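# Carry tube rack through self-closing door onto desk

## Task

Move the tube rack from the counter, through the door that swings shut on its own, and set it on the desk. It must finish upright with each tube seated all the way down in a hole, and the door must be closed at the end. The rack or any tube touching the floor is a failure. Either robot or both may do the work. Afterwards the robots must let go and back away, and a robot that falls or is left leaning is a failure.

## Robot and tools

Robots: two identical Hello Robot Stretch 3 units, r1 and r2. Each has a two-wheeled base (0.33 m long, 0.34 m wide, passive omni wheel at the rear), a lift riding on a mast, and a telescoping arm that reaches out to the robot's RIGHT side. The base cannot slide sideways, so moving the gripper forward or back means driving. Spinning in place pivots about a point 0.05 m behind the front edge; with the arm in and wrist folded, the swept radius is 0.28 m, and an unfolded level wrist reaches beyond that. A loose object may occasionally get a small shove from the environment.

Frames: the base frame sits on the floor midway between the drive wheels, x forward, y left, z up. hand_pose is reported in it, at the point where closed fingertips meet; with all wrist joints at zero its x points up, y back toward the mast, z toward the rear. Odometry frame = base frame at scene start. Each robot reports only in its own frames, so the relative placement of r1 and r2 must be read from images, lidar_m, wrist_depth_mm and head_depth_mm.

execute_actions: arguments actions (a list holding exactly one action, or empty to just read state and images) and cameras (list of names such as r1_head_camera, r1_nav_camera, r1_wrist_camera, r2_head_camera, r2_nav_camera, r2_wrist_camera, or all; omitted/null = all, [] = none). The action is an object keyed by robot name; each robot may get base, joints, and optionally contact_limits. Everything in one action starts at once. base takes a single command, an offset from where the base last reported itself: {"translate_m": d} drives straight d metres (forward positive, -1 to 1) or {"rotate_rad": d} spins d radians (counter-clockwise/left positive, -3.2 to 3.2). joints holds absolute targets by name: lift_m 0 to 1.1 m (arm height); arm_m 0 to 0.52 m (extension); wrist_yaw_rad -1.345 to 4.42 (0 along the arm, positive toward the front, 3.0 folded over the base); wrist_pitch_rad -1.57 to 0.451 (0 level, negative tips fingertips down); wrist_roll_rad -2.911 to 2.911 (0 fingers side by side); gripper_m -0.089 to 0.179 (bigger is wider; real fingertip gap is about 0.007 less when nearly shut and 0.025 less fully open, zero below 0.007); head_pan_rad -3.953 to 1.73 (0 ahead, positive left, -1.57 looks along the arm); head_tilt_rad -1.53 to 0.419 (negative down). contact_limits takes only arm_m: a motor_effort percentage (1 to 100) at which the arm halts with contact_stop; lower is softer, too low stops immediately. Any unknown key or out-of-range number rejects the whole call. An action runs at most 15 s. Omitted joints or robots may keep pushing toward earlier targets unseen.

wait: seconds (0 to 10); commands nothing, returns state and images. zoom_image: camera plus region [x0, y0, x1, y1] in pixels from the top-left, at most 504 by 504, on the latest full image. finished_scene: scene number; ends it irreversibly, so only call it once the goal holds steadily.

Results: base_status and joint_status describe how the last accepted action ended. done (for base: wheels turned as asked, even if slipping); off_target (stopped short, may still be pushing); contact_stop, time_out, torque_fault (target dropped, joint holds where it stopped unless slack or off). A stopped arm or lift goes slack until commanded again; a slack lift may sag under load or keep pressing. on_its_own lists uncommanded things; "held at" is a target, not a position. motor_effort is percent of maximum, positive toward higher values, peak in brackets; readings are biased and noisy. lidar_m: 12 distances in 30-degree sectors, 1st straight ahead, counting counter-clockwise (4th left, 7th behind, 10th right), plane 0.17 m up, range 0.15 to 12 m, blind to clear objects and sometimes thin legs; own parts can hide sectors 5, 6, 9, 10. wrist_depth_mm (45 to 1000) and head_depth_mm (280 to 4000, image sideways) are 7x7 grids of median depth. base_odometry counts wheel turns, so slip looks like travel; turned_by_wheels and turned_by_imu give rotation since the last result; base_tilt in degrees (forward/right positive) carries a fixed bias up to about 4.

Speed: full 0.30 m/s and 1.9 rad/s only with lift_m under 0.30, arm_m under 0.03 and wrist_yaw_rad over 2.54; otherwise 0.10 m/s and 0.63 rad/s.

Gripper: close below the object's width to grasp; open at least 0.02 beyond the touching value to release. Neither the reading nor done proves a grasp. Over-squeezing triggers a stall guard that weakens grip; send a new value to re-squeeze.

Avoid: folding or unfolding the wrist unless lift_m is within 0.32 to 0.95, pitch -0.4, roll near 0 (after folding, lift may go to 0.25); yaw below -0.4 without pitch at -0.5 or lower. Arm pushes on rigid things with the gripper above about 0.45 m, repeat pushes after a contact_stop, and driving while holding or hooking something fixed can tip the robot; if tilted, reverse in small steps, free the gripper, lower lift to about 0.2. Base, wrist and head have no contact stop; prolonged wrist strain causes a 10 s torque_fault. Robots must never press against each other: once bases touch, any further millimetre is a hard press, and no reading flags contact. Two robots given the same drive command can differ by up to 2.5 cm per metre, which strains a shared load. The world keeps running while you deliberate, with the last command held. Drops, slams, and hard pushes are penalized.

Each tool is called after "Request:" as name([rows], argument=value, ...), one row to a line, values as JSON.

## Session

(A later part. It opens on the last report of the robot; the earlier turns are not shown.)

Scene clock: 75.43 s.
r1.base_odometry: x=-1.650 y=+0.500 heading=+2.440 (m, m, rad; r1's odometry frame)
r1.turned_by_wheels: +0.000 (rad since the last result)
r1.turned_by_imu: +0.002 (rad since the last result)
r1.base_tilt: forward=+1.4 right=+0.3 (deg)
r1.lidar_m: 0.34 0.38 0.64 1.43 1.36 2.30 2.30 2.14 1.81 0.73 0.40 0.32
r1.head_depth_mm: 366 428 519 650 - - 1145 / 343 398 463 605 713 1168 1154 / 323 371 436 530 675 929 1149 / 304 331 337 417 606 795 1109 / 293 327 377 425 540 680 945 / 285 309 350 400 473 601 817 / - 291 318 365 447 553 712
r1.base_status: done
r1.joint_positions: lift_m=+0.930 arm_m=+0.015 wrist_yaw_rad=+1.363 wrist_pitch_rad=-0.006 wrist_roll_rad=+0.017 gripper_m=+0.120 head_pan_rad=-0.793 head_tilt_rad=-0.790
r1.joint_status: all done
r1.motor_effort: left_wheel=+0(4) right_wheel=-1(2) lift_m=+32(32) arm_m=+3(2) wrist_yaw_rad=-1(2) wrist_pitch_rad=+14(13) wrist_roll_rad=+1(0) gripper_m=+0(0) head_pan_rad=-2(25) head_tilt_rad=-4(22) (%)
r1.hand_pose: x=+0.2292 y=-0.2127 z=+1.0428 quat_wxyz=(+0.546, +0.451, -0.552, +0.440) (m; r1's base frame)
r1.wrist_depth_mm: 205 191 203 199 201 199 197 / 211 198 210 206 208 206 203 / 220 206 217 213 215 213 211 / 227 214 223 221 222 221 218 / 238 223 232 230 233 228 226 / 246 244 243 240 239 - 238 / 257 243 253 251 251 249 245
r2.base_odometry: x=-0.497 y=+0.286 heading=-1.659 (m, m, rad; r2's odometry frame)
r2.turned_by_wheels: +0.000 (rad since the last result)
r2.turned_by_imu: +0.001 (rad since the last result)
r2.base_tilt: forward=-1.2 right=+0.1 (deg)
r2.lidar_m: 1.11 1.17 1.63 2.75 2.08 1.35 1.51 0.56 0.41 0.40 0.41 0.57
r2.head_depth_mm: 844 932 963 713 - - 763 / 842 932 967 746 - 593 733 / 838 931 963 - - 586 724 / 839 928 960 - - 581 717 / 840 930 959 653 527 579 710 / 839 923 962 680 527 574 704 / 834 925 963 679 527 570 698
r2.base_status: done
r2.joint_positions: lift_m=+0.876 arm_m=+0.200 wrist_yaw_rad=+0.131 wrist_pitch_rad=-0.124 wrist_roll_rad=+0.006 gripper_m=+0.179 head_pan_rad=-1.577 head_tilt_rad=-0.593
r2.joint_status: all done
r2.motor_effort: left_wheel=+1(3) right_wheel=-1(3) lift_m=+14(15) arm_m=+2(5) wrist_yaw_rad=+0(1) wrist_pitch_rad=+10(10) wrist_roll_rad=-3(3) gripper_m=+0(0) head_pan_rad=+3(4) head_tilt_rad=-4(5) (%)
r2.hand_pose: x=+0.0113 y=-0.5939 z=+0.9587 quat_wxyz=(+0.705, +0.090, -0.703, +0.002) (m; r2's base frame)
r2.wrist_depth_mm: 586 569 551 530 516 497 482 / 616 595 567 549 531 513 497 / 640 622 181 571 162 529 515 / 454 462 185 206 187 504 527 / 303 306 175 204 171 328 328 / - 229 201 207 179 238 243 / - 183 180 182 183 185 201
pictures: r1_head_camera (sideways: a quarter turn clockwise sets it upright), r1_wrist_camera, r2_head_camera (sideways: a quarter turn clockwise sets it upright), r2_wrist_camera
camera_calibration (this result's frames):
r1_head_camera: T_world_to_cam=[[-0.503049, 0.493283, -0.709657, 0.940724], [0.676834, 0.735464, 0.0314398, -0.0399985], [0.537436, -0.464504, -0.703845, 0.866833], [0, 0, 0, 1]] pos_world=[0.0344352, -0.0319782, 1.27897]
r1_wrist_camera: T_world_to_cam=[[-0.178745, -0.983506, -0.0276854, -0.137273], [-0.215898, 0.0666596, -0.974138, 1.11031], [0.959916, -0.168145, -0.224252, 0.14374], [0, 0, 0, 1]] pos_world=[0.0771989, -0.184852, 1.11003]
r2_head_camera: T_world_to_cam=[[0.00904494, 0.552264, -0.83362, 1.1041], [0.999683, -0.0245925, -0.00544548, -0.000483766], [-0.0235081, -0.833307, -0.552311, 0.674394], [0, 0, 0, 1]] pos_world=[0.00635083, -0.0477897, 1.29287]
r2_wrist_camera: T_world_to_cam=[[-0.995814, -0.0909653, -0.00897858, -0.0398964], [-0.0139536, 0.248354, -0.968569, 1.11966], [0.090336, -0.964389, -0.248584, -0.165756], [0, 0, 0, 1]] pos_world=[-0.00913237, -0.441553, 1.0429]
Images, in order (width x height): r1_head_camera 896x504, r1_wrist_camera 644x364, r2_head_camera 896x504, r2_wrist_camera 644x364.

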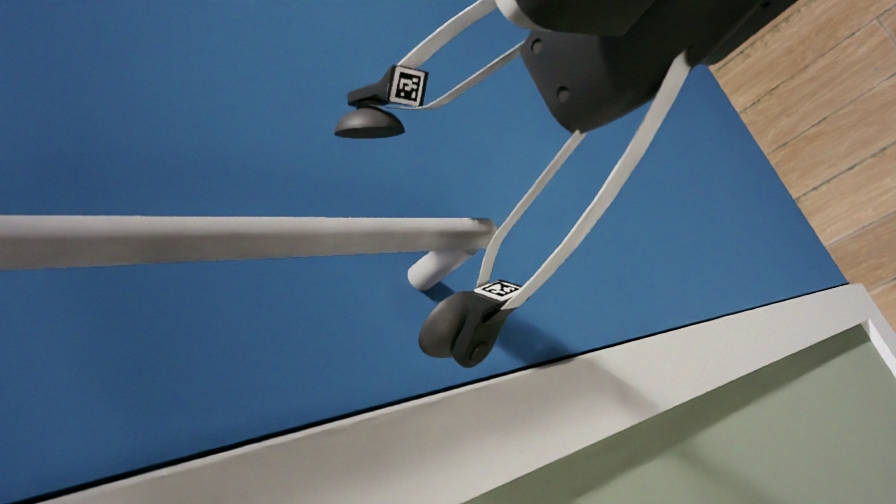

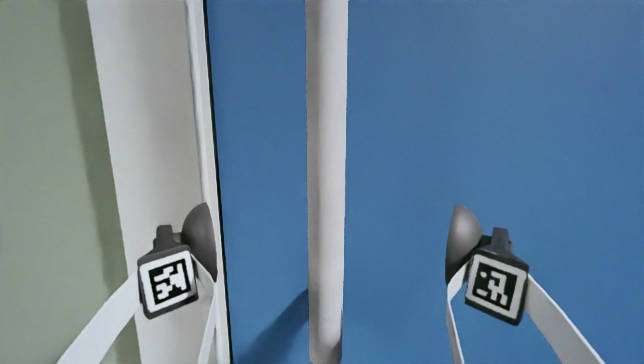

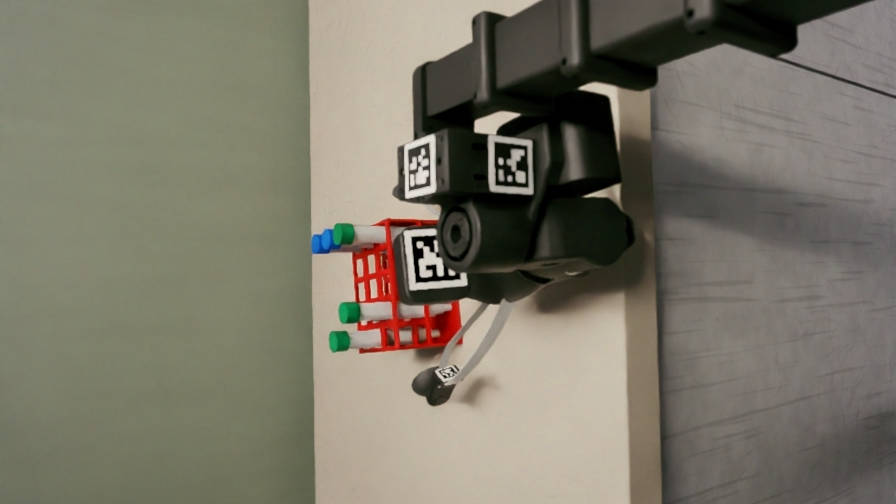

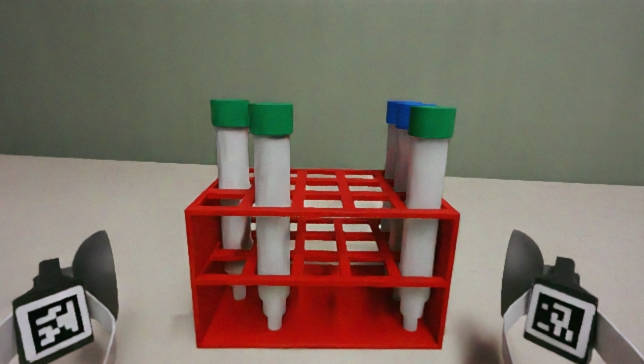

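Request:
execute_actions([
  {"r1":{"base":{"translate_m":0.028},"joints":{"arm_m":0.02}},"r2":{"joints":{"arm_m":0.265,"lift_m":0.862}}},
], cameras=["r2_wrist_camera"])

Request:
execute_actions([
  {"r1":{"joints":{"gripper_m":-0.03}},"r2":{"joints":{"gripper_m":0.08}}},
], cameras=["r1_head_camera","r1_wrist_camera","r2_head_camera","r2_wrist_camera"])

Scene clock: 82.60 s.
r1.base_odometry: x=-1.671 y=+0.518 heading=+2.440 (m, m, rad; r1's odometry frame)
r1.turned_by_wheels: +0.000 (rad since the last result)
r1.turned_by_imu: +0.001 (rad since the last result)
r1.base_tilt: forward=+1.4 right=+0.3 (deg)
r1.lidar_m: 0.31 0.35 0.58 1.43 1.38 2.33 2.32 2.15 1.81 0.67 0.37 0.30
r1.head_depth_mm: 332 389 470 594 - 1229 1148 / 311 361 421 540 645 1041 1151 / - 349 319 459 604 843 1130 / 288 315 367 421 551 723 1052 / - 298 341 388 487 614 842 / - 288 314 360 425 545 740 / - - 292 332 406 502 645
r1.base_status: done
r1.joint_positions: lift_m=+0.930 arm_m=+0.020 wrist_yaw_rad=+1.363 wrist_pitch_rad=-0.006 wrist_roll_rad=+0.017 gripper_m=+0.120 head_pan_rad=-0.793 head_tilt_rad=-0.790
r1.joint_status: all done
r1.motor_effort: left_wheel=+1(4) right_wheel=-1(2) lift_m=+32(32) arm_m=+3(3) wrist_yaw_rad=-2(2) wrist_pitch_rad=+13(13) wrist_roll_rad=+0(1) gripper_m=-1(0) head_pan_rad=-3(3) head_tilt_rad=-4(5) (%)
r1.hand_pose: x=+0.2292 y=-0.2177 z=+1.0429 quat_wxyz=(+0.546, +0.451, -0.552, +0.440) (m; r1's base frame)
r1.wrist_depth_mm: 166 165 177 115 173 174 171 / 182 171 184 119 180 179 177 / 190 176 190 125 187 185 183 / 198 185 196 129 193 191 190 / 207 191 204 135 201 197 200 / 216 199 214 142 210 - 204 / 224 207 220 215 218 216 215
r2.base_odometry: x=-0.497 y=+0.286 heading=-1.659 (m, m, rad; r2's odometry frame)
r2.turned_by_wheels: +0.000 (rad since the last result)
r2.turned_by_imu: +0.001 (rad since the last result)
r2.base_tilt: forward=-1.3 right=+0.0 (deg)
r2.lidar_m: 1.12 1.17 1.64 2.75 2.08 1.36 1.51 0.56 0.41 0.40 0.41 0.56
r2.head_depth_mm: 843 935 965 714 - - 763 / 845 931 964 - 512 592 732 / 840 932 962 - 511 587 724 / 838 933 964 - 511 581 716 / 839 930 963 654 527 579 711 / 835 927 964 681 527 574 703 / 835 927 961 682 527 570 699
r2.base_status: not commanded
r2.joint_positions: lift_m=+0.863 arm_m=+0.265 wrist_yaw_rad=+0.131 wrist_pitch_rad=-0.124 wrist_roll_rad=+0.006 gripper_m=+0.179 head_pan_rad=-1.577 head_tilt_rad=-0.593
r2.joint_status: all done
r2.motor_effort: left_wheel=+1(1) right_wheel=-1(1) lift_m=+14(15) arm_m=+2(1) wrist_yaw_rad=-1(0) wrist_pitch_rad=+10(10) wrist_roll_rad=-3(3) gripper_m=+0(0) head_pan_rad=+3(3) head_tilt_rad=-4(4) (%)
r2.hand_pose: x=+0.0113 y=-0.6589 z=+0.9458 quat_wxyz=(+0.705, +0.090, -0.703, +0.002) (m; r2's base frame)
r2.wrist_depth_mm: 520 506 485 470 454 440 423 / 538 515 100 484 462 450 442 / 568 547 103 506 156 461 460 / 408 407 111 175 135 373 462 / 274 114 112 176 120 113 296 / - 127 120 146 134 113 219 / - 133 122 151 122 121 180
pictures: r2_wrist_camera
camera_calibration (this result's frames):
r2_wrist_camera: T_world_to_cam=[[-0.995812, -0.0909877, -0.00897401, -0.045938], [-0.013951, 0.248218, -0.968604, 1.12319], [0.0903585, -0.964422, -0.248448, -0.231807], [0, 0, 0, 1]] pos_world=[-0.0091303, -0.506535, 1.02992]
Images, in order (width x height): r2_wrist_camera 644x364.

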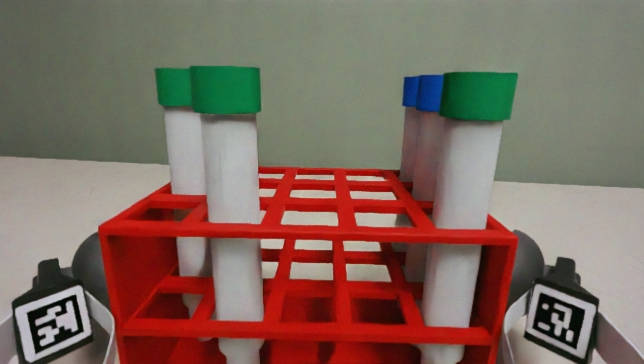

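Scene clock: 84.60 s.
r1.base_odometry: x=-1.671 y=+0.518 heading=+2.440 (m, m, rad; r1's odometry frame)
r1.turned_by_wheels: +0.000 (rad since the last result)
r1.turned_by_imu: +0.000 (rad since the last result)
r1.base_tilt: forward=+1.5 right=+0.3 (deg)
r1.lidar_m: 0.31 0.35 0.58 1.43 1.38 2.33 2.32 2.15 1.81 0.67 0.36 0.30
r1.head_depth_mm: 326 382 463 576 - 1232 1146 / 305 354 422 519 641 1007 1148 / - 330 316 359 610 831 1129 / - 309 357 437 536 709 1041 / - 294 334 395 476 607 844 / - 287 310 359 423 545 742 / - - 292 331 404 501 645
r1.base_status: not commanded
r1.joint_positions: lift_m=+0.930 arm_m=+0.020 wrist_yaw_rad=+1.363 wrist_pitch_rad=-0.005 wrist_roll_rad=+0.017 gripper_m=-0.029 head_pan_rad=-0.793 head_tilt_rad=-0.790
r1.joint_status: all done
r1.motor_effort: left_wheel=+2(2) right_wheel=-5(7) lift_m=+32(32) arm_m=+2(3) wrist_yaw_rad=-2(2) wrist_pitch_rad=+13(13) wrist_roll_rad=+0(0) gripper_m=-21(100) head_pan_rad=-2(3) head_tilt_rad=-3(4) (%)
r1.hand_pose: x=+0.2292 y=-0.2177 z=+1.0431 quat_wxyz=(+0.546, +0.451, -0.552, +0.440) (m; r1's base frame)
r1.wrist_depth_mm: 165 164 171 110 169 169 168 / 182 171 178 114 176 173 173 / 189 177 185 119 182 181 178 / 197 183 191 123 189 189 186 / 206 190 197 126 194 195 194 / 214 197 205 132 202 203 201 / 225 206 215 142 213 211 208
r2.base_odometry: x=-0.497 y=+0.286 heading=-1.659 (m, m, rad; r2's odometry frame)
r2.turned_by_wheels: +0.000 (rad since the last result)
r2.turned_by_imu: +0.000 (rad since the last result)
r2.base_tilt: forward=-1.2 right=+0.1 (deg)
r2.lidar_m: 1.11 1.17 1.64 2.75 2.08 1.36 1.51 0.56 0.41 0.40 0.41 0.57
r2.head_depth_mm: 842 934 968 712 - - 762 / 841 933 966 - 511 593 731 / 840 933 966 - 510 587 723 / 838 932 966 - 511 583 716 / 843 929 961 654 527 578 709 / 839 928 959 682 527 575 703 / 835 924 966 679 526 570 698
r2.base_status: not commanded
r2.joint_positions: lift_m=+0.863 arm_m=+0.265 wrist_yaw_rad=+0.130 wrist_pitch_rad=-0.123 wrist_roll_rad=+0.006 gripper_m=+0.085 head_pan_rad=-1.577 head_tilt_rad=-0.593
r2.joint_status: gripper_m off_target (ended at +0.085, target +0.080)
r2.motor_effort: left_wheel=+1(1) right_wheel=-1(1) lift_m=+14(14) arm_m=+2(2) wrist_yaw_rad=+0(0) wrist_pitch_rad=+10(10) wrist_roll_rad=-3(3) gripper_m=-25(100) head_pan_rad=+4(3) head_tilt_rad=-4(5) (%)
r2.hand_pose: x=+0.0111 y=-0.6589 z=+0.9459 quat_wxyz=(+0.705, +0.090, -0.703, +0.002) (m; r2's base frame)
r2.wrist_depth_mm: 519 498 485 472 455 442 425 / 544 522 489 488 459 452 441 / 561 542 118 506 135 468 458 / 409 412 126 162 118 454 467 / 273 137 126 176 116 292 296 / 215 134 131 186 131 116 217 / - 155 150 157 127 158 173
pictures: r1_head_camera (sideways: a quarter turn clockwise sets it upright), r1_wrist_camera, r2_head_camera (sideways: a quarter turn clockwise sets it upright), r2_wrist_camera
camera_calibration (this result's frames):
r1_head_camera: T_world_to_cam=[[-0.503079, 0.493394, -0.709559, 0.940596], [0.676896, 0.735407, 0.0314466, -0.0400078], [0.53733, -0.464477, -0.703944, 0.866962], [0, 0, 0, 1]] pos_world=[0.0344304, -0.0319782, 1.27896]
r1_wrist_camera: T_world_to_cam=[[-0.178708, -0.983513, -0.0276581, -0.142264], [-0.214959, 0.0664597, -0.974359, 1.11087], [0.960133, -0.168181, -0.223292, 0.141864], [0, 0, 0, 1]] pos_world=[0.0771589, -0.189888, 1.11013]
r2_head_camera: T_world_to_cam=[[0.00904487, 0.552264, -0.83362, 1.1041], [0.999683, -0.0245924, -0.00544548, -0.000483766], [-0.023508, -0.833307, -0.552311, 0.674394], [0, 0, 0, 1]] pos_world=[0.00635084, -0.0477897, 1.29287]
r2_wrist_camera: T_world_to_cam=[[-0.995882, -0.0902146, -0.00900711, -0.0455904], [-0.0136729, 0.247656, -0.968751, 1.12311], [0.0896262, -0.964639, -0.24787, -0.232497], [0, 0, 0, 1]] pos_world=[-0.00920871, -0.506534, 1.02998]
Images, in order (width x height): r1_head_camera 896x504, r1_wrist_camera 644x364, r2_head_camera 896x504, r2_wrist_camera 644x364.

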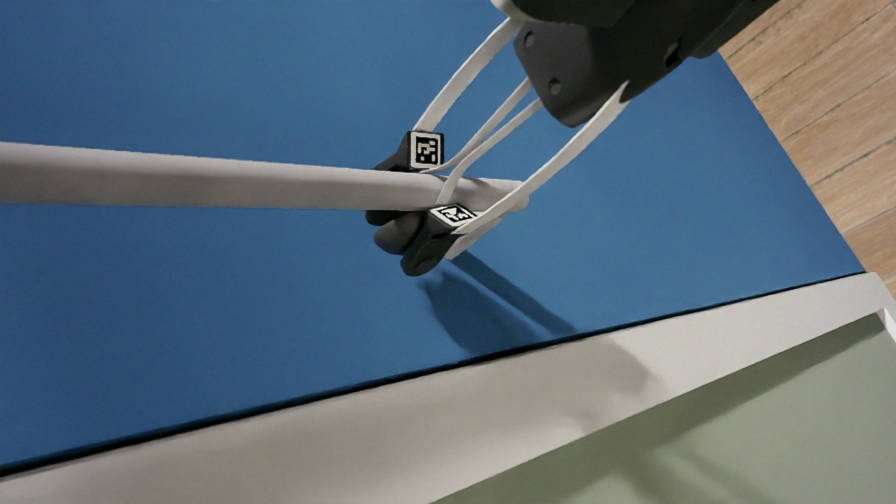

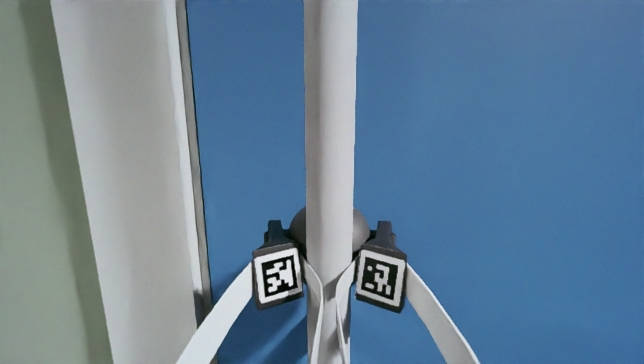

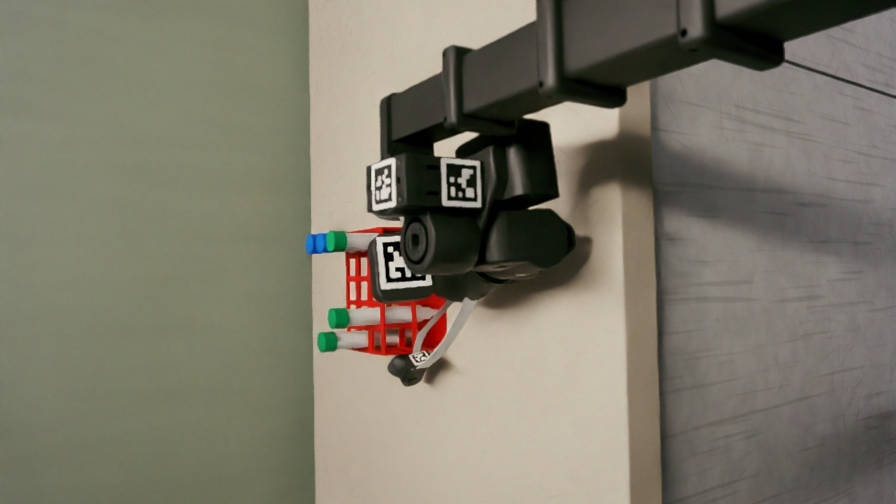

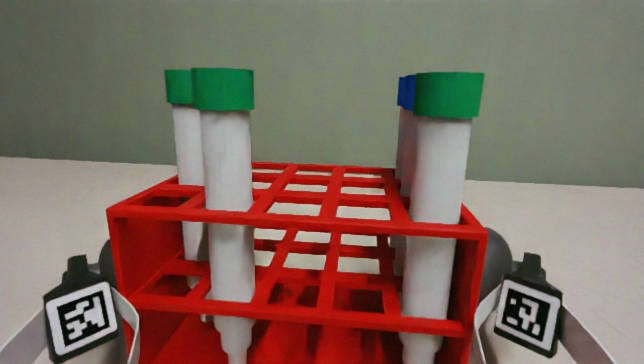

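Request:
execute_actions([
  {"r1":{"base":{"translate_m":-0.22}},"r2":{"joints":{"lift_m":0.9}}},
], cameras=["r1_nav_camera","r1_wrist_camera","r2_head_camera","r2_wrist_camera"])

Scene clock: 94.27 s.
r1.base_odometry: x=-1.503 y=+0.376 heading=+2.441 (m, m, rad; r1's odometry frame)
r1.turned_by_wheels: +0.000 (rad since the last result)
r1.turned_by_imu: -0.001 (rad since the last result)
r1.base_tilt: forward=+1.4 right=+0.3 (deg)
r1.lidar_m: 0.51 0.59 0.98 1.43 1.60 2.11 2.11 2.09 1.76 1.13 0.38 0.29
r1.head_depth_mm: 395 478 605 820 - 1258 1143 / 347 408 497 635 783 1257 1153 / - 382 401 364 667 940 1132 / 288 316 365 410 540 703 1025 / - 291 323 377 454 634 1139 / - - 298 352 918 1045 1142 / - - 2072 727 732 908 1117
r1.base_status: done
r1.joint_positions: lift_m=+0.930 arm_m=+0.020 wrist_yaw_rad=+1.371 wrist_pitch_rad=-0.005 wrist_roll_rad=+0.017 gripper_m=-0.029 head_pan_rad=-0.793 head_tilt_rad=-0.790
r1.joint_status: not commanded
r1.motor_effort: left_wheel=+3(4) right_wheel=-7(12) lift_m=+32(32) arm_m=+2(3) wrist_yaw_rad=-7(17) wrist_pitch_rad=+13(13) wrist_roll_rad=+0(0) gripper_m=-21(24) head_pan_rad=-3(3) head_tilt_rad=-5(3) (%)
r1.hand_pose: x=+0.2296 y=-0.2157 z=+1.0431 quat_wxyz=(+0.544, +0.453, -0.551, +0.442) (m; r1's base frame)
r1.wrist_depth_mm: 380 369 160 111 184 198 215 / 393 382 166 115 189 205 226 / 413 401 172 119 199 216 235 / 424 419 178 124 208 224 246 / 442 436 183 127 219 235 260 / 454 455 189 133 229 247 274 / 482 481 202 183 232 258 288
r2.base_odometry: x=-0.497 y=+0.286 heading=-1.659 (m, m, rad; r2's odometry frame)
r2.turned_by_wheels: +0.000 (rad since the last result)
r2.turned_by_imu: +0.002 (rad since the last result)
r2.base_tilt: forward=-1.1 right=+0.2 (deg)
r2.lidar_m: 1.12 1.17 1.63 2.76 1.24 1.56 1.51 0.56 0.41 0.40 0.41 0.56
r2.head_depth_mm: 844 933 968 - - 630 740 / 841 935 995 - 519 593 731 / 840 928 1008 - 528 587 724 / 838 932 994 - 527 583 717 / 835 928 959 654 527 578 709 / 836 925 958 681 526 573 703 / 834 924 959 679 526 571 698
r2.base_status: not commanded
r2.joint_positions: lift_m=+0.899 arm_m=+0.265 wrist_yaw_rad=+0.130 wrist_pitch_rad=-0.126 wrist_roll_rad=+0.005 gripper_m=+0.098 head_pan_rad=-1.577 head_tilt_rad=-0.594
r2.joint_status: all done
r2.on_its_own: gripper_m is held at +0.097, not at your +0.080, by its stall guard, which is not easing now
r2.motor_effort: left_wheel=+1(1) right_wheel=-1(1) lift_m=+41(43) arm_m=+2(2) wrist_yaw_rad=+0(1) wrist_pitch_rad=+10(11) wrist_roll_rad=-2(3) gripper_m=-18(23) head_pan_rad=+4(4) head_tilt_rad=-4(5) (%)
r2.hand_pose: x=+0.0111 y=-0.6589 z=+0.9819 quat_wxyz=(+0.706, +0.090, -0.703, +0.001) (m; r2's base frame)
r2.wrist_depth_mm: 519 501 483 463 454 437 426 / 546 523 496 486 467 455 440 / 571 546 159 506 164 470 455 / 522 558 136 516 152 490 480 / 351 233 161 344 138 355 387 / 272 140 139 157 139 136 284 / - 159 160 176 159 211 225
pictures: r1_nav_camera (sideways: a quarter turn counterclockwise sets it upright), r1_wrist_camera, r2_head_camera (sideways: a quarter turn clockwise sets it upright), r2_wrist_camera
camera_calibration (this result's frames):
r1_nav_camera: T_world_to_cam=[[0.465407, -0.496352, 0.732824, -0.916045], [-0.696827, -0.715985, -0.0424008, 0.114384], [0.545736, -0.490918, -0.679096, 0.841278], [0, 0, 0, 1]] pos_world=[0.0469233, 0.0402146, 1.24746]
r1_wrist_camera: T_world_to_cam=[[-0.170732, -0.984929, -0.0276611, -0.142339], [-0.215603, 0.0647371, -0.974333, 1.11054], [0.961439, -0.160386, -0.223407, 0.143296], [0, 0, 0, 1]] pos_world=[0.0773643, -0.189104, 1.11011]
r2_head_camera: T_world_to_cam=[[0.00903321, 0.552653, -0.833362, 1.10376], [0.999683, -0.0245645, -0.00545421, -0.000472407], [-0.0234854, -0.833049, -0.5527, 0.674901], [0, 0, 0, 1]] pos_world=[0.00635207, -0.0477855, 1.29285]
r2_wrist_camera: T_world_to_cam=[[-0.995867, -0.090497, -0.00766226, -0.0467524], [-0.0152599, 0.249899, -0.968152, 1.15891], [0.0895296, -0.964034, -0.250247, -0.220814], [0, 0, 0, 1]] pos_world=[-0.00910502, -0.506712, 1.06638]
Images, in order (width x height): r1_nav_camera 672x504, r1_wrist_camera 644x364, r2_head_camera 896x504, r2_wrist_camera 644x364.

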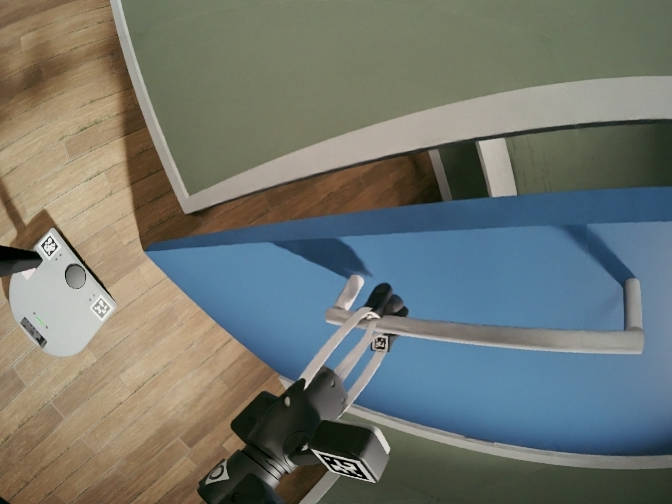

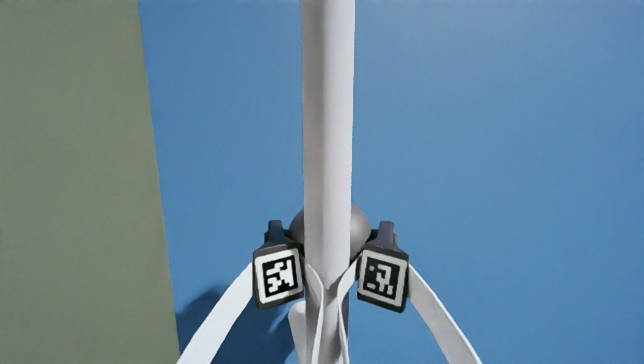

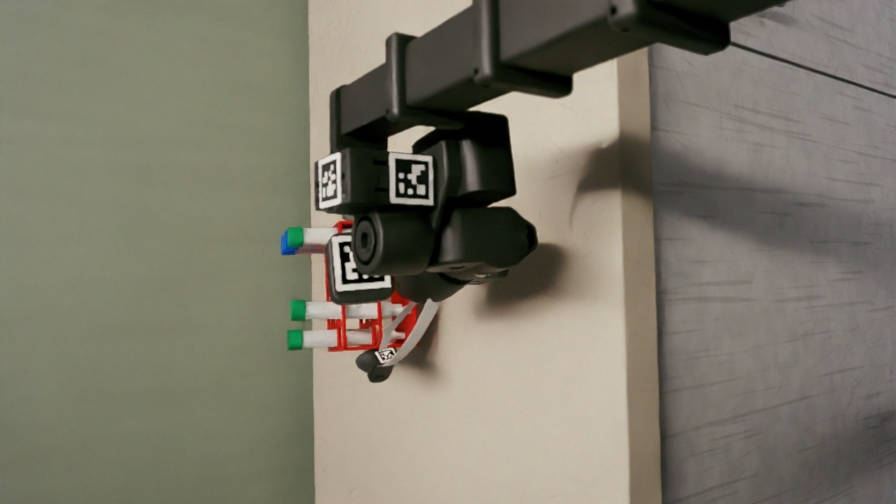

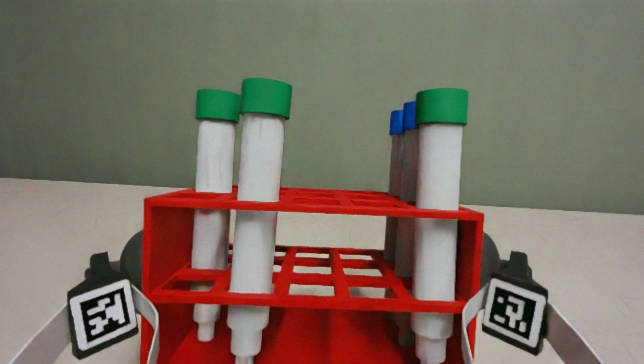

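Request:
execute_actions([
  {"r1":{"base":{"translate_m":-0.12},"joints":{"arm_m":0.035}},"r2":{"joints":{"lift_m":0.864}}},
], cameras=["r2_wrist_camera"])

Request:
execute_actions([
  {"r1":{"base":{"translate_m":-0.12},"joints":{"arm_m":0.08}},"r2":{"joints":{"wrist_yaw_rad":0.6,"arm_m":0.21}}},
], cameras=["r2_wrist_camera","r2_head_camera","r1_wrist_camera"])

Scene clock: 117.57 s.
r1.base_odometry: x=-1.412 y=+0.299 heading=+2.441 (m, m, rad; r1's odometry frame)
r1.turned_by_wheels: +0.000 (rad since the last result)
r1.turned_by_imu: -0.001 (rad since the last result)
r1.base_tilt: forward=+1.4 right=+0.4 (deg)
r1.lidar_m: 0.63 0.72 1.20 1.45 1.62 2.00 2.00 2.06 1.74 1.39 0.39 0.29
r1.head_depth_mm: 467 585 782 1120 - 1275 1149 / 400 469 567 778 1091 1308 1150 / 314 358 378 403 712 1029 1157 / 291 315 363 418 530 687 1021 / - 288 309 362 450 706 1158 / - - 304 1675 1534 1268 1168 / - 2699 2188 1824 943 1118 1166
r1.base_status: done
r1.joint_positions: lift_m=+0.930 arm_m=+0.035 wrist_yaw_rad=+1.347 wrist_pitch_rad=-0.005 wrist_roll_rad=+0.017 gripper_m=-0.029 head_pan_rad=-0.793 head_tilt_rad=-0.790
r1.joint_status: all done
r1.motor_effort: left_wheel=+1(4) right_wheel=-7(16) lift_m=+32(32) arm_m=+1(5) wrist_yaw_rad=+10(26) wrist_pitch_rad=+13(13) wrist_roll_rad=+0(0) gripper_m=-25(26) head_pan_rad=-2(3) head_tilt_rad=-5(4) (%)
r1.hand_pose: x=+0.2284 y=-0.2369 z=+1.0431 quat_wxyz=(+0.549, +0.446, -0.556, +0.436) (m; r1's base frame)
r1.wrist_depth_mm: 473 145 157 114 199 232 275 / 497 151 161 171 208 241 290 / 514 156 166 178 215 255 304 / 531 164 173 184 225 263 322 / 555 539 178 127 244 281 347 / 577 564 180 133 261 299 372 / 606 591 196 175 255 319 402
r2.base_odometry: x=-0.497 y=+0.286 heading=-1.659 (m, m, rad; r2's odometry frame)
r2.turned_by_wheels: +0.000 (rad since the last result)
r2.turned_by_imu: +0.001 (rad since the last result)
r2.base_tilt: forward=-1.2 right=+0.1 (deg)
r2.lidar_m: 1.11 1.17 1.63 2.75 1.17 1.56 1.51 0.56 0.41 0.40 0.41 0.56
r2.head_depth_mm: 845 938 966 711 - - 764 / 846 932 964 - 511 592 732 / 838 929 964 - 511 588 723 / 837 934 962 - 510 582 717 / 840 928 962 654 527 578 711 / 835 926 961 681 526 574 703 / 833 927 962 680 526 569 698
r2.base_status: not commanded
r2.joint_positions: lift_m=+0.865 arm_m=+0.265 wrist_yaw_rad=+0.130 wrist_pitch_rad=-0.119 wrist_roll_rad=+0.001 gripper_m=+0.098 head_pan_rad=-1.577 head_tilt_rad=-0.594
r2.joint_status: all done
r2.on_its_own: gripper_m is held at +0.097, not at your +0.080, by its stall guard, which is not easing now
r2.motor_effort: left_wheel=+1(1) right_wheel=-1(1) lift_m=+13(38) arm_m=+1(1) wrist_yaw_rad=+0(0) wrist_pitch_rad=+7(10) wrist_roll_rad=+0(2) gripper_m=-18(19) head_pan_rad=+3(3) head_tilt_rad=-4(4) (%)
r2.hand_pose: x=+0.0112 y=-0.6593 z=+0.9490 quat_wxyz=(+0.707, +0.088, -0.702, +0.004) (m; r2's base frame)
r2.wrist_depth_mm: 521 501 489 467 454 437 427 / 549 523 140 484 467 452 444 / 565 552 142 502 150 470 458 / 418 425 143 187 145 477 464 / 279 153 134 193 132 285 310 / 214 131 134 154 138 137 226 / - 156 156 166 154 169 180
pictures: r2_wrist_camera
camera_calibration (this result's frames):
r2_wrist_camera: T_world_to_cam=[[-0.995844, -0.090961, -0.00445481, -0.0503419], [-0.0178511, 0.242934, -0.969879, 1.1242], [0.0893034, -0.965769, -0.243548, -0.236915], [0, 0, 0, 1]] pos_world=[-0.00890719, -0.50649, 1.03241]
Images, in order (width x height): r2_wrist_camera 644x364.

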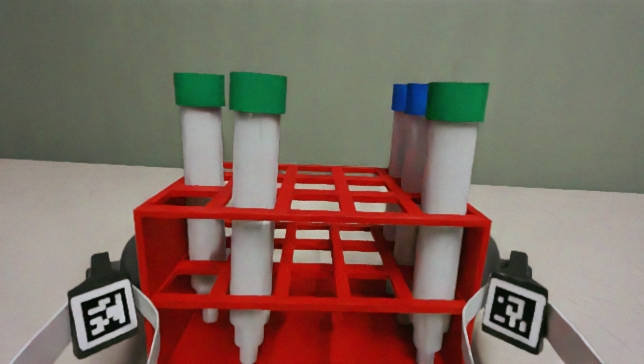

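Scene clock: 119.77 s.
r1.base_odometry: x=-1.320 y=+0.221 heading=+2.441 (m, m, rad; r1's odometry frame)
r1.turned_by_wheels: +0.000 (rad since the last result)
r1.turned_by_imu: -0.001 (rad since the last result)
r1.base_tilt: forward=+1.4 right=+0.4 (deg)
r1.lidar_m: 0.74 0.86 1.42 1.47 1.64 1.88 1.88 2.03 1.71 1.64 0.37 0.30
r1.head_depth_mm: 681 858 1209 1571 1495 1294 1145 / 396 424 361 990 1438 1306 1146 / 312 358 418 509 729 1111 1156 / - 296 324 389 488 657 1097 / - - 317 418 1484 1323 1162 / 2736 2846 2222 1808 1527 1322 1165 / 2157 2804 2259 1818 1175 1276 1165
r1.base_status: done
r1.joint_positions: lift_m=+0.930 arm_m=+0.080 wrist_yaw_rad=+1.346 wrist_pitch_rad=-0.004 wrist_roll_rad=+0.017 gripper_m=-0.029 head_pan_rad=-0.793 head_tilt_rad=-0.790
r1.joint_status: all done
r1.motor_effort: left_wheel=+1(5) right_wheel=-9(18) lift_m=+32(32) arm_m=+1(8) wrist_yaw_rad=+10(32) wrist_pitch_rad=+13(13) wrist_roll_rad=+0(0) gripper_m=-25(26) head_pan_rad=-3(3) head_tilt_rad=-4(4) (%)
r1.hand_pose: x=+0.2283 y=-0.2822 z=+1.0434 quat_wxyz=(+0.550, +0.445, -0.557, +0.436) (m; r1's base frame)
r1.wrist_depth_mm: 577 133 153 113 220 277 381 / 578 136 157 117 226 294 417 / 623 142 162 178 236 308 455 / 644 148 167 184 249 331 488 / 655 154 171 127 272 350 521 / 699 162 173 134 298 379 595 / 714 168 189 175 284 414 686
r2.base_odometry: x=-0.497 y=+0.286 heading=-1.659 (m, m, rad; r2's odometry frame)
r2.turned_by_wheels: +0.000 (rad since the last result)
r2.turned_by_imu: +0.000 (rad since the last result)
r2.base_tilt: forward=-1.2 right=+0.0 (deg)
r2.lidar_m: 1.12 1.17 1.64 2.75 1.56 1.55 1.51 0.56 0.41 0.40 0.41 0.57
r2.head_depth_mm: 842 934 964 712 - - 763 / 840 933 965 746 501 593 730 / 839 933 962 - 497 587 724 / 839 929 961 743 - 583 716 / 837 931 960 - 496 579 711 / 836 928 959 610 527 575 703 / 834 924 959 604 527 570 698
r2.base_status: not commanded
r2.joint_positions: lift_m=+0.865 arm_m=+0.210 wrist_yaw_rad=+0.597 wrist_pitch_rad=-0.119 wrist_roll_rad=+0.001 gripper_m=+0.098 head_pan_rad=-1.577 head_tilt_rad=-0.594
r2.joint_status: all done
r2.on_its_own: gripper_m is held at +0.097, not at your +0.080, by its stall guard, which is not easing now
r2.motor_effort: left_wheel=+0(2) right_wheel=-1(1) lift_m=+14(13) arm_m=-2(4) wrist_yaw_rad=+3(7) wrist_pitch_rad=+7(8) wrist_roll_rad=+0(1) gripper_m=-18(18) head_pan_rad=+3(3) head_tilt_rad=-3(4) (%)
r2.hand_pose: x=+0.1200 y=-0.5633 z=+0.9490 quat_wxyz=(+0.687, +0.248, -0.662, +0.167) (m; r2's base frame)
r2.wrist_depth_mm: 832 934 789 649 558 482 429 / 846 966 140 667 557 490 441 / 817 881 123 685 151 498 448 / 419 428 128 183 145 474 450 / 280 153 132 183 132 285 310 / 215 132 134 154 138 136 226 / - 156 156 167 155 169 179
pictures: r1_wrist_camera, r2_head_camera (sideways: a quarter turn clockwise sets it upright), r2_wrist_camera
camera_calibration (this result's frames):
r1_wrist_camera: T_world_to_cam=[[-0.195557, -0.980303, -0.0276253, -0.201144], [-0.212822, 0.0699193, -0.974586, 1.11593], [0.957321, -0.184708, -0.222303, 0.126905], [0, 0, 0, 1]] pos_world=[0.0766713, -0.251767, 1.11023]
r2_head_camera: T_world_to_cam=[[0.00903314, 0.552653, -0.833362, 1.10376], [0.999683, -0.0245644, -0.00545421, -0.000472406], [-0.0234853, -0.833049, -0.5527, 0.674901], [0, 0, 0, 1]] pos_world=[0.00635207, -0.0477855, 1.29285]
r2_wrist_camera: T_world_to_cam=[[-0.848118, -0.529789, -0.00437231, -0.198175], [-0.125433, 0.208805, -0.96988, 1.09651], [0.514745, -0.822024, -0.243544, -0.124029], [0, 0, 0, 1]] pos_world=[0.0333062, -0.435903, 1.03241]
Images, in order (width x height): r1_wrist_camera 644x364, r2_head_camera 896x504, r2_wrist_camera 644x364.

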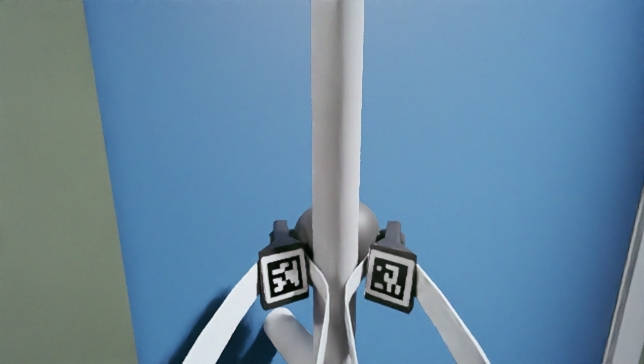

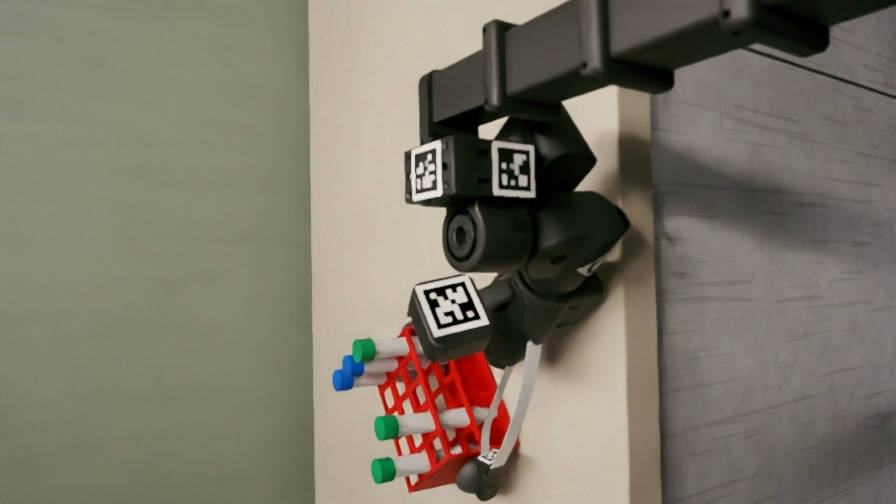

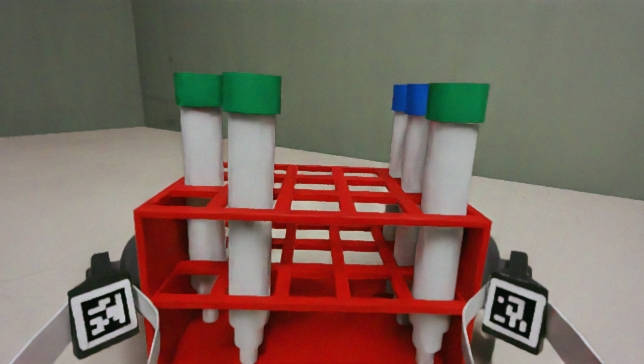

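Request:
execute_actions([
  {"r1":{"base":{"translate_m":-0.08},"joints":{"arm_m":0.135}},"r2":{"joints":{"gripper_m":0.179}}},
], cameras=[])

Request:
execute_actions([
  {"r1":{"base":{"translate_m":-0.09},"joints":{"arm_m":0.2}},"r2":{"joints":{"lift_m":1.1}}},
], cameras=[])

Request:
execute_actions([
  {"r1":{"base":{"translate_m":-0.08},"joints":{"arm_m":0.28}},"r2":{"base":{"translate_m":0.277},"joints":{"wrist_pitch_rad":-0.5,"wrist_yaw_rad":-0.97,"arm_m":0.325,"head_pan_rad":-1.8}}},
], cameras=["r2_wrist_camera","r2_head_camera","r1_wrist_camera","r1_nav_camera"])

Scene clock: 127.73 s.
r1.base_odometry: x=-1.259 y=+0.170 heading=+2.442 (m, m, rad; r1's odometry frame)
r1.turned_by_wheels: +0.001 (rad since the last result)
r1.turned_by_imu: +0.000 (rad since the last result)
r1.base_tilt: forward=+1.4 right=+0.3 (deg)
r1.lidar_m: 0.82 0.94 1.49 1.49 1.66 1.81 1.80 2.01 1.69 1.69 0.32 0.32
r1.head_depth_mm: 660 344 392 1678 1499 1296 1148 / 379 504 606 1092 1476 1298 1149 / - 302 352 446 624 1034 1137 / - 297 345 431 561 1264 1124 / 2966 2872 2227 1804 1520 1317 1157 / 2808 2877 2236 1809 1527 1317 1160 / 2666 2835 2242 1824 1391 1324 1165
r1.base_status: done
r1.joint_positions: lift_m=+0.930 arm_m=+0.135 wrist_yaw_rad=+1.374 wrist_pitch_rad=-0.004 wrist_roll_rad=+0.017 gripper_m=-0.029 head_pan_rad=-0.793 head_tilt_rad=-0.790
r1.joint_status: all done
r1.motor_effort: left_wheel=+5(6) right_wheel=-10(19) lift_m=+32(32) arm_m=+3(6) wrist_yaw_rad=-10(22) wrist_pitch_rad=+12(13) wrist_roll_rad=+0(0) gripper_m=-21(25) head_pan_rad=-2(2) head_tilt_rad=-5(5) (%)
r1.hand_pose: x=+0.2298 y=-0.3299 z=+1.0434 quat_wxyz=(+0.543, +0.453, -0.550, +0.443) (m; r1's base frame)
r1.wrist_depth_mm: 390 128 150 109 231 313 506 / 681 131 155 113 241 335 535 / 702 135 160 117 251 357 605 / 727 138 164 122 266 382 664 / 735 141 166 125 289 413 693 / 785 148 167 132 323 448 739 / 829 155 183 141 296 492 790
r2.base_odometry: x=-0.497 y=+0.286 heading=-1.659 (m, m, rad; r2's odometry frame)
r2.turned_by_wheels: +0.000 (rad since the last result)
r2.turned_by_imu: +0.001 (rad since the last result)
r2.base_tilt: forward=-1.3 right=+0.1 (deg)
r2.lidar_m: 1.11 1.17 1.63 2.75 1.56 1.55 1.51 0.56 0.41 0.40 0.41 0.57
r2.head_depth_mm: 844 936 968 713 - - 766 / 840 937 965 743 501 594 734 / 839 933 964 - 496 587 723 / 839 930 961 744 - 582 717 / 839 930 960 - 494 578 709 / 836 924 963 612 526 575 705 / 833 925 960 587 527 569 698
r2.base_status: not commanded
r2.joint_positions: lift_m=+0.865 arm_m=+0.210 wrist_yaw_rad=+0.598 wrist_pitch_rad=-0.119 wrist_roll_rad=+0.001 gripper_m=+0.179 head_pan_rad=-1.577 head_tilt_rad=-0.594
r2.joint_status: all done
r2.motor_effort: left_wheel=+1(2) right_wheel=-1(0) lift_m=+13(13) arm_m=-2(2) wrist_yaw_rad=+2(3) wrist_pitch_rad=+7(7) wrist_roll_rad=-1(1) gripper_m=+0(98) head_pan_rad=+3(3) head_tilt_rad=-3(4) (%)
r2.hand_pose: x=+0.1203 y=-0.5631 z=+0.9490 quat_wxyz=(+0.687, +0.249, -0.662, +0.168) (m; r2's base frame)
r2.wrist_depth_mm: 836 933 773 647 553 481 433 / 850 968 740 664 556 489 440 / 813 883 125 678 150 498 450 / 416 429 130 171 146 472 449 / 280 140 131 184 133 304 309 / - 155 137 155 139 200 227 / - 156 159 168 156 168 187
pictures: none
No camera images: the call's "cameras" was empty. Leave "cameras" out to get every camera's image.

Scene clock: 130.70 s.
r1.base_odometry: x=-1.190 y=+0.112 heading=+2.443 (m, m, rad; r1's odometry frame)
r1.turned_by_wheels: +0.001 (rad since the last result)
r1.turned_by_imu: +0.000 (rad since the last result)
r1.base_tilt: forward=+1.4 right=+0.4 (deg)
r1.lidar_m: 0.91 1.04 1.51 1.23 1.07 1.72 1.71 1.94 1.67 1.67 0.36 2.93
r1.head_depth_mm: 1099 1279 471 1733 1498 1296 1146 / 289 316 386 1655 1476 1302 1152 / 2678 2614 2062 480 611 881 1134 / 3020 2843 2204 1787 1507 1312 1154 / 2987 2861 2208 1798 1521 1320 1161 / 2871 2864 2234 1814 1526 1314 1162 / 2757 2878 2220 1820 1498 1326 1171
r1.base_status: done
r1.joint_positions: lift_m=+0.930 arm_m=+0.200 wrist_yaw_rad=+1.394 wrist_pitch_rad=-0.001 wrist_roll_rad=+0.017 gripper_m=-0.029 head_pan_rad=-0.793 head_tilt_rad=-0.790
r1.joint_status: all done
r1.on_its_own: wrist_yaw_rad is held at +1.407, not at your +1.360, by its stall guard, which is not easing now
r1.motor_effort: left_wheel=+7(9) right_wheel=-17(21) lift_m=+32(32) arm_m=+0(6) wrist_yaw_rad=+9(35) wrist_pitch_rad=+11(12) wrist_roll_rad=+0(0) gripper_m=-22(26) head_pan_rad=-3(3) head_tilt_rad=-4(4) (%)
r1.hand_pose: x=+0.2308 y=-0.3902 z=+1.0440 quat_wxyz=(+0.538, +0.458, -0.546, +0.450) (m; r1's base frame)
r1.wrist_depth_mm: 111 124 150 111 257 408 674 / 114 126 153 117 271 439 697 / 119 129 158 121 284 483 710 / 481 132 162 186 299 516 734 / 869 136 166 124 337 567 751 / 915 138 164 131 379 606 797 / 907 142 178 169 331 729 814
r2.base_odometry: x=-0.497 y=+0.286 heading=-1.659 (m, m, rad; r2's odometry frame)
r2.turned_by_wheels: +0.000 (rad since the last result)
r2.turned_by_imu: +0.001 (rad since the last result)
r2.base_tilt: forward=-1.2 right=+0.1 (deg)
r2.lidar_m: 1.11 1.17 1.63 2.75 2.19 1.56 1.51 0.56 0.41 0.40 0.41 0.56
r2.head_depth_mm: 858 951 963 683 528 598 738 / - 968 962 681 528 592 732 / - - 965 681 528 587 723 / - - 906 682 527 582 716 / - - 910 642 527 579 710 / 835 910 959 608 527 574 704 / 837 916 958 599 528 571 697
r2.base_status: not commanded
r2.joint_positions: lift_m=+1.097 arm_m=+0.210 wrist_yaw_rad=+0.598 wrist_pitch_rad=-0.119 wrist_roll_rad=+0.001 gripper_m=+0.179 head_pan_rad=-1.577 head_tilt_rad=-0.594
r2.joint_status: all done
joint sent to its limit — the command would take r2.lift_m past its upper limit, so that joint was sent only as far as its limit.
r2.motor_effort: left_wheel=+0(1) right_wheel=-1(0) lift_m=+41(44) arm_m=-2(2) wrist_yaw_rad=+2(2) wrist_pitch_rad=+7(7) wrist_roll_rad=+0(0) gripper_m=+0(0) head_pan_rad=+3(3) head_tilt_rad=-4(3) (%)
r2.hand_pose: x=+0.1203 y=-0.5631 z=+1.1817 quat_wxyz=(+0.687, +0.249, -0.662, +0.168) (m; r2's base frame)
r2.wrist_depth_mm: 838 937 775 641 554 481 432 / 835 971 816 669 570 497 441 / 877 - 846 700 586 511 450 / 887 - 894 714 606 526 461 / 833 828 830 751 629 546 476 / 641 615 630 635 624 580 474 / - 494 497 496 507 502 477
pictures: none
No camera images: the call's "cameras" was empty. Leave "cameras" out to get every camera's image.

Scene clock: 134.87 s.
r1.base_odometry: x=-1.129 y=+0.061 heading=+2.444 (m, m, rad; r1's odometry frame)
r1.turned_by_wheels: +0.001 (rad since the last result)
r1.turned_by_imu: +0.001 (rad since the last result)
r1.base_tilt: forward=+1.5 right=+0.3 (deg)
r1.lidar_m: 0.99 1.13 1.53 1.51 1.70 1.64 1.63 1.85 1.66 1.65 0.41 2.99
r1.head_depth_mm: 326 366 420 1691 1491 1299 1149 / 576 552 519 539 660 1253 1149 / 2625 2618 1993 1697 1448 1260 1135 / 3125 2822 2204 1807 1512 1313 1154 / 3037 2846 2208 1797 1516 1315 1156 / 2948 2878 2218 1821 1519 1315 1163 / 2813 2939 2240 1833 1530 1324 1175
r1.base_status: done
r1.joint_positions: lift_m=+0.930 arm_m=+0.280 wrist_yaw_rad=+1.408 wrist_pitch_rad=+0.001 wrist_roll_rad=+0.017 gripper_m=-0.029 head_pan_rad=-0.793 head_tilt_rad=-0.791
r1.joint_status: all done
r1.on_its_own: wrist_yaw_rad is held at +1.407, not at your +1.360, by its stall guard, which is not easing now; right_wheel is at rest, and its effort (-21) is outside its rest range (-18 to +18)
r1.motor_effort: left_wheel=+10(13) right_wheel=-21(29) lift_m=+32(32) arm_m=+1(4) wrist_yaw_rad=+0(18) wrist_pitch_rad=+10(12) wrist_roll_rad=+0(0) gripper_m=-21(22) head_pan_rad=-2(2) head_tilt_rad=-4(2) (%)
r1.hand_pose: x=+0.2315 y=-0.4665 z=+1.0446 quat_wxyz=(+0.535, +0.461, -0.543, +0.454) (m; r1's base frame)
r1.wrist_depth_mm: 105 120 149 110 304 635 726 / 107 122 154 114 322 695 716 / 109 125 158 118 340 745 759 / 113 127 162 123 361 797 798 / 116 131 164 125 413 832 839 / 133 132 159 133 500 880 879 / - 136 176 142 396 877 907
r2.base_odometry: x=-0.521 y=+0.010 heading=-1.659 (m, m, rad; r2's odometry frame)
r2.turned_by_wheels: +0.000 (rad since the last result)
r2.turned_by_imu: +0.000 (rad since the last result)
r2.base_tilt: forward=-1.2 right=+0.1 (deg)
r2.lidar_m: 0.84 0.88 1.22 2.75 1.77 1.84 1.78 0.56 0.41 0.40 0.42 0.57
r2.head_depth_mm: - 1046 965 683 585 715 915 / 946 1018 908 682 565 675 853 / 915 993 910 655 545 641 799 / 890 959 963 602 528 608 750 / - - 937 629 527 580 705 / - - 960 681 526 554 668 / 815 915 951 681 526 527 636
r2.base_status: done
r2.joint_positions: lift_m=+1.097 arm_m=+0.325 wrist_yaw_rad=-0.968 wrist_pitch_rad=-0.510 wrist_roll_rad=+0.001 gripper_m=+0.179 head_pan_rad=-1.793 head_tilt_rad=-0.594
r2.joint_status: all done
r2.motor_effort: left_wheel=+1(4) right_wheel=-1(3) lift_m=+40(41) arm_m=+2(2) wrist_yaw_rad=-2(2) wrist_pitch_rad=+4(6) wrist_roll_rad=-1(0) gripper_m=+0(0) head_pan_rad=-3(21) head_tilt_rad=-4(4) (%)
r2.hand_pose: x=-0.1960 y=-0.5896 z=+1.0899 quat_wxyz=(+0.522, -0.160, -0.689, -0.477) (m; r2's base frame)
r2.wrist_depth_mm: 391 466 584 796 - - - / 412 494 635 787 853 872 - / 431 524 613 621 642 657 688 / 457 497 498 505 516 522 551 / 409 415 420 428 431 440 455 / - 358 364 366 370 372 401 / - 316 304 206 325 324 -
pictures: r1_nav_camera (sideways: a quarter turn counterclockwise sets it upright), r1_wrist_camera, r2_head_camera (sideways: a quarter turn clockwise sets it upright), r2_wrist_camera
camera_calibration (this result's frames):
r1_nav_camera: T_world_to_cam=[[0.465819, -0.496864, 0.732215, -0.915254], [-0.696923, -0.71589, -0.0424197, 0.114409], [0.545262, -0.490538, -0.679751, 0.842133], [0, 0, 0, 1]] pos_world=[0.046893, 0.0402454, 1.24746]
r1_wrist_camera: T_world_to_cam=[[-0.134053, -0.990593, -0.0274936, -0.40031], [-0.212157, 0.0557891, -0.975642, 1.12506], [0.967997, -0.124955, -0.21764, 0.110616], [0, 0, 0, 1]] pos_world=[0.0779511, -0.445488, 1.11073]
r2_head_camera: T_world_to_cam=[[0.127424, 0.537839, -0.833362, 1.10304], [0.97112, -0.238527, -0.00545421, -0.000298175], [-0.201713, -0.8086, -0.5527, 0.675988], [0, 0, 0, 1]] pos_world=[-0.00390872, -0.0467262, 1.29285]
r2_wrist_camera: T_world_to_cam=[[-0.535151, 0.844686, 0.0108744, 0.375628], [0.497854, 0.325763, -0.803753, 1.20904], [-0.682462, -0.424716, -0.594863, 0.433829], [0, 0, 0, 1]] pos_world=[-0.104838, -0.526895, 1.22576]
Images, in order (width x height): r1_nav_camera 672x504, r1_wrist_camera 644x364, r2_head_camera 896x504, r2_wrist_camera 644x364.

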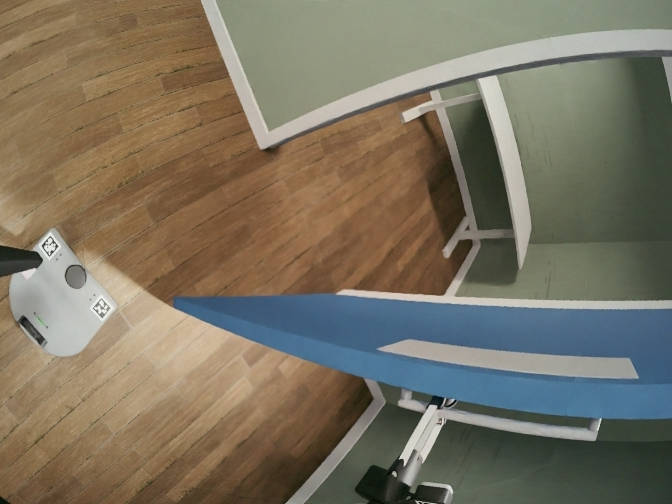

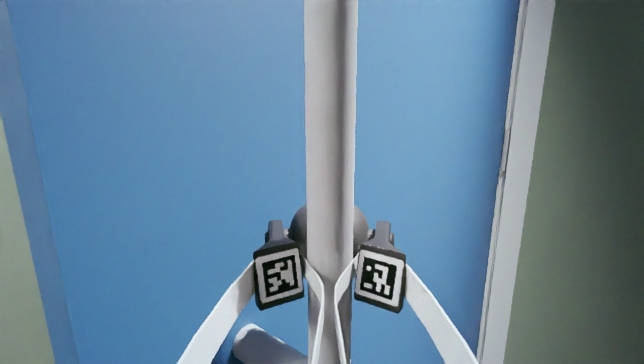

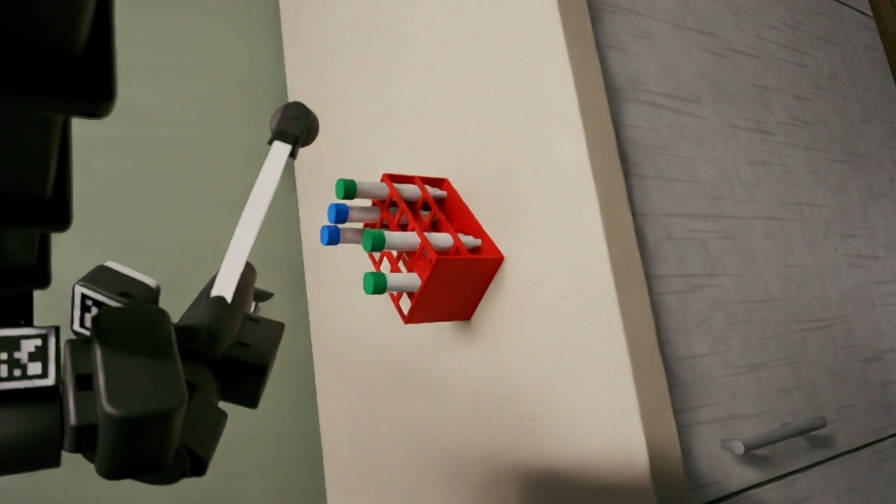

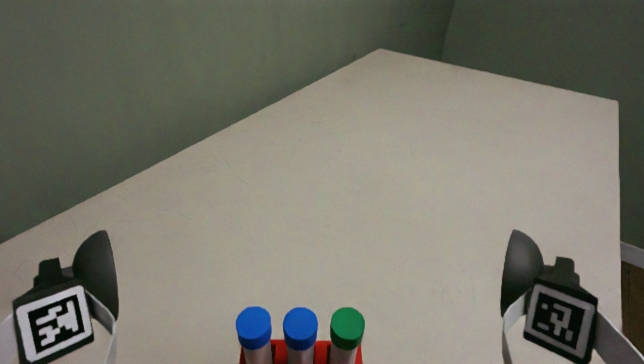

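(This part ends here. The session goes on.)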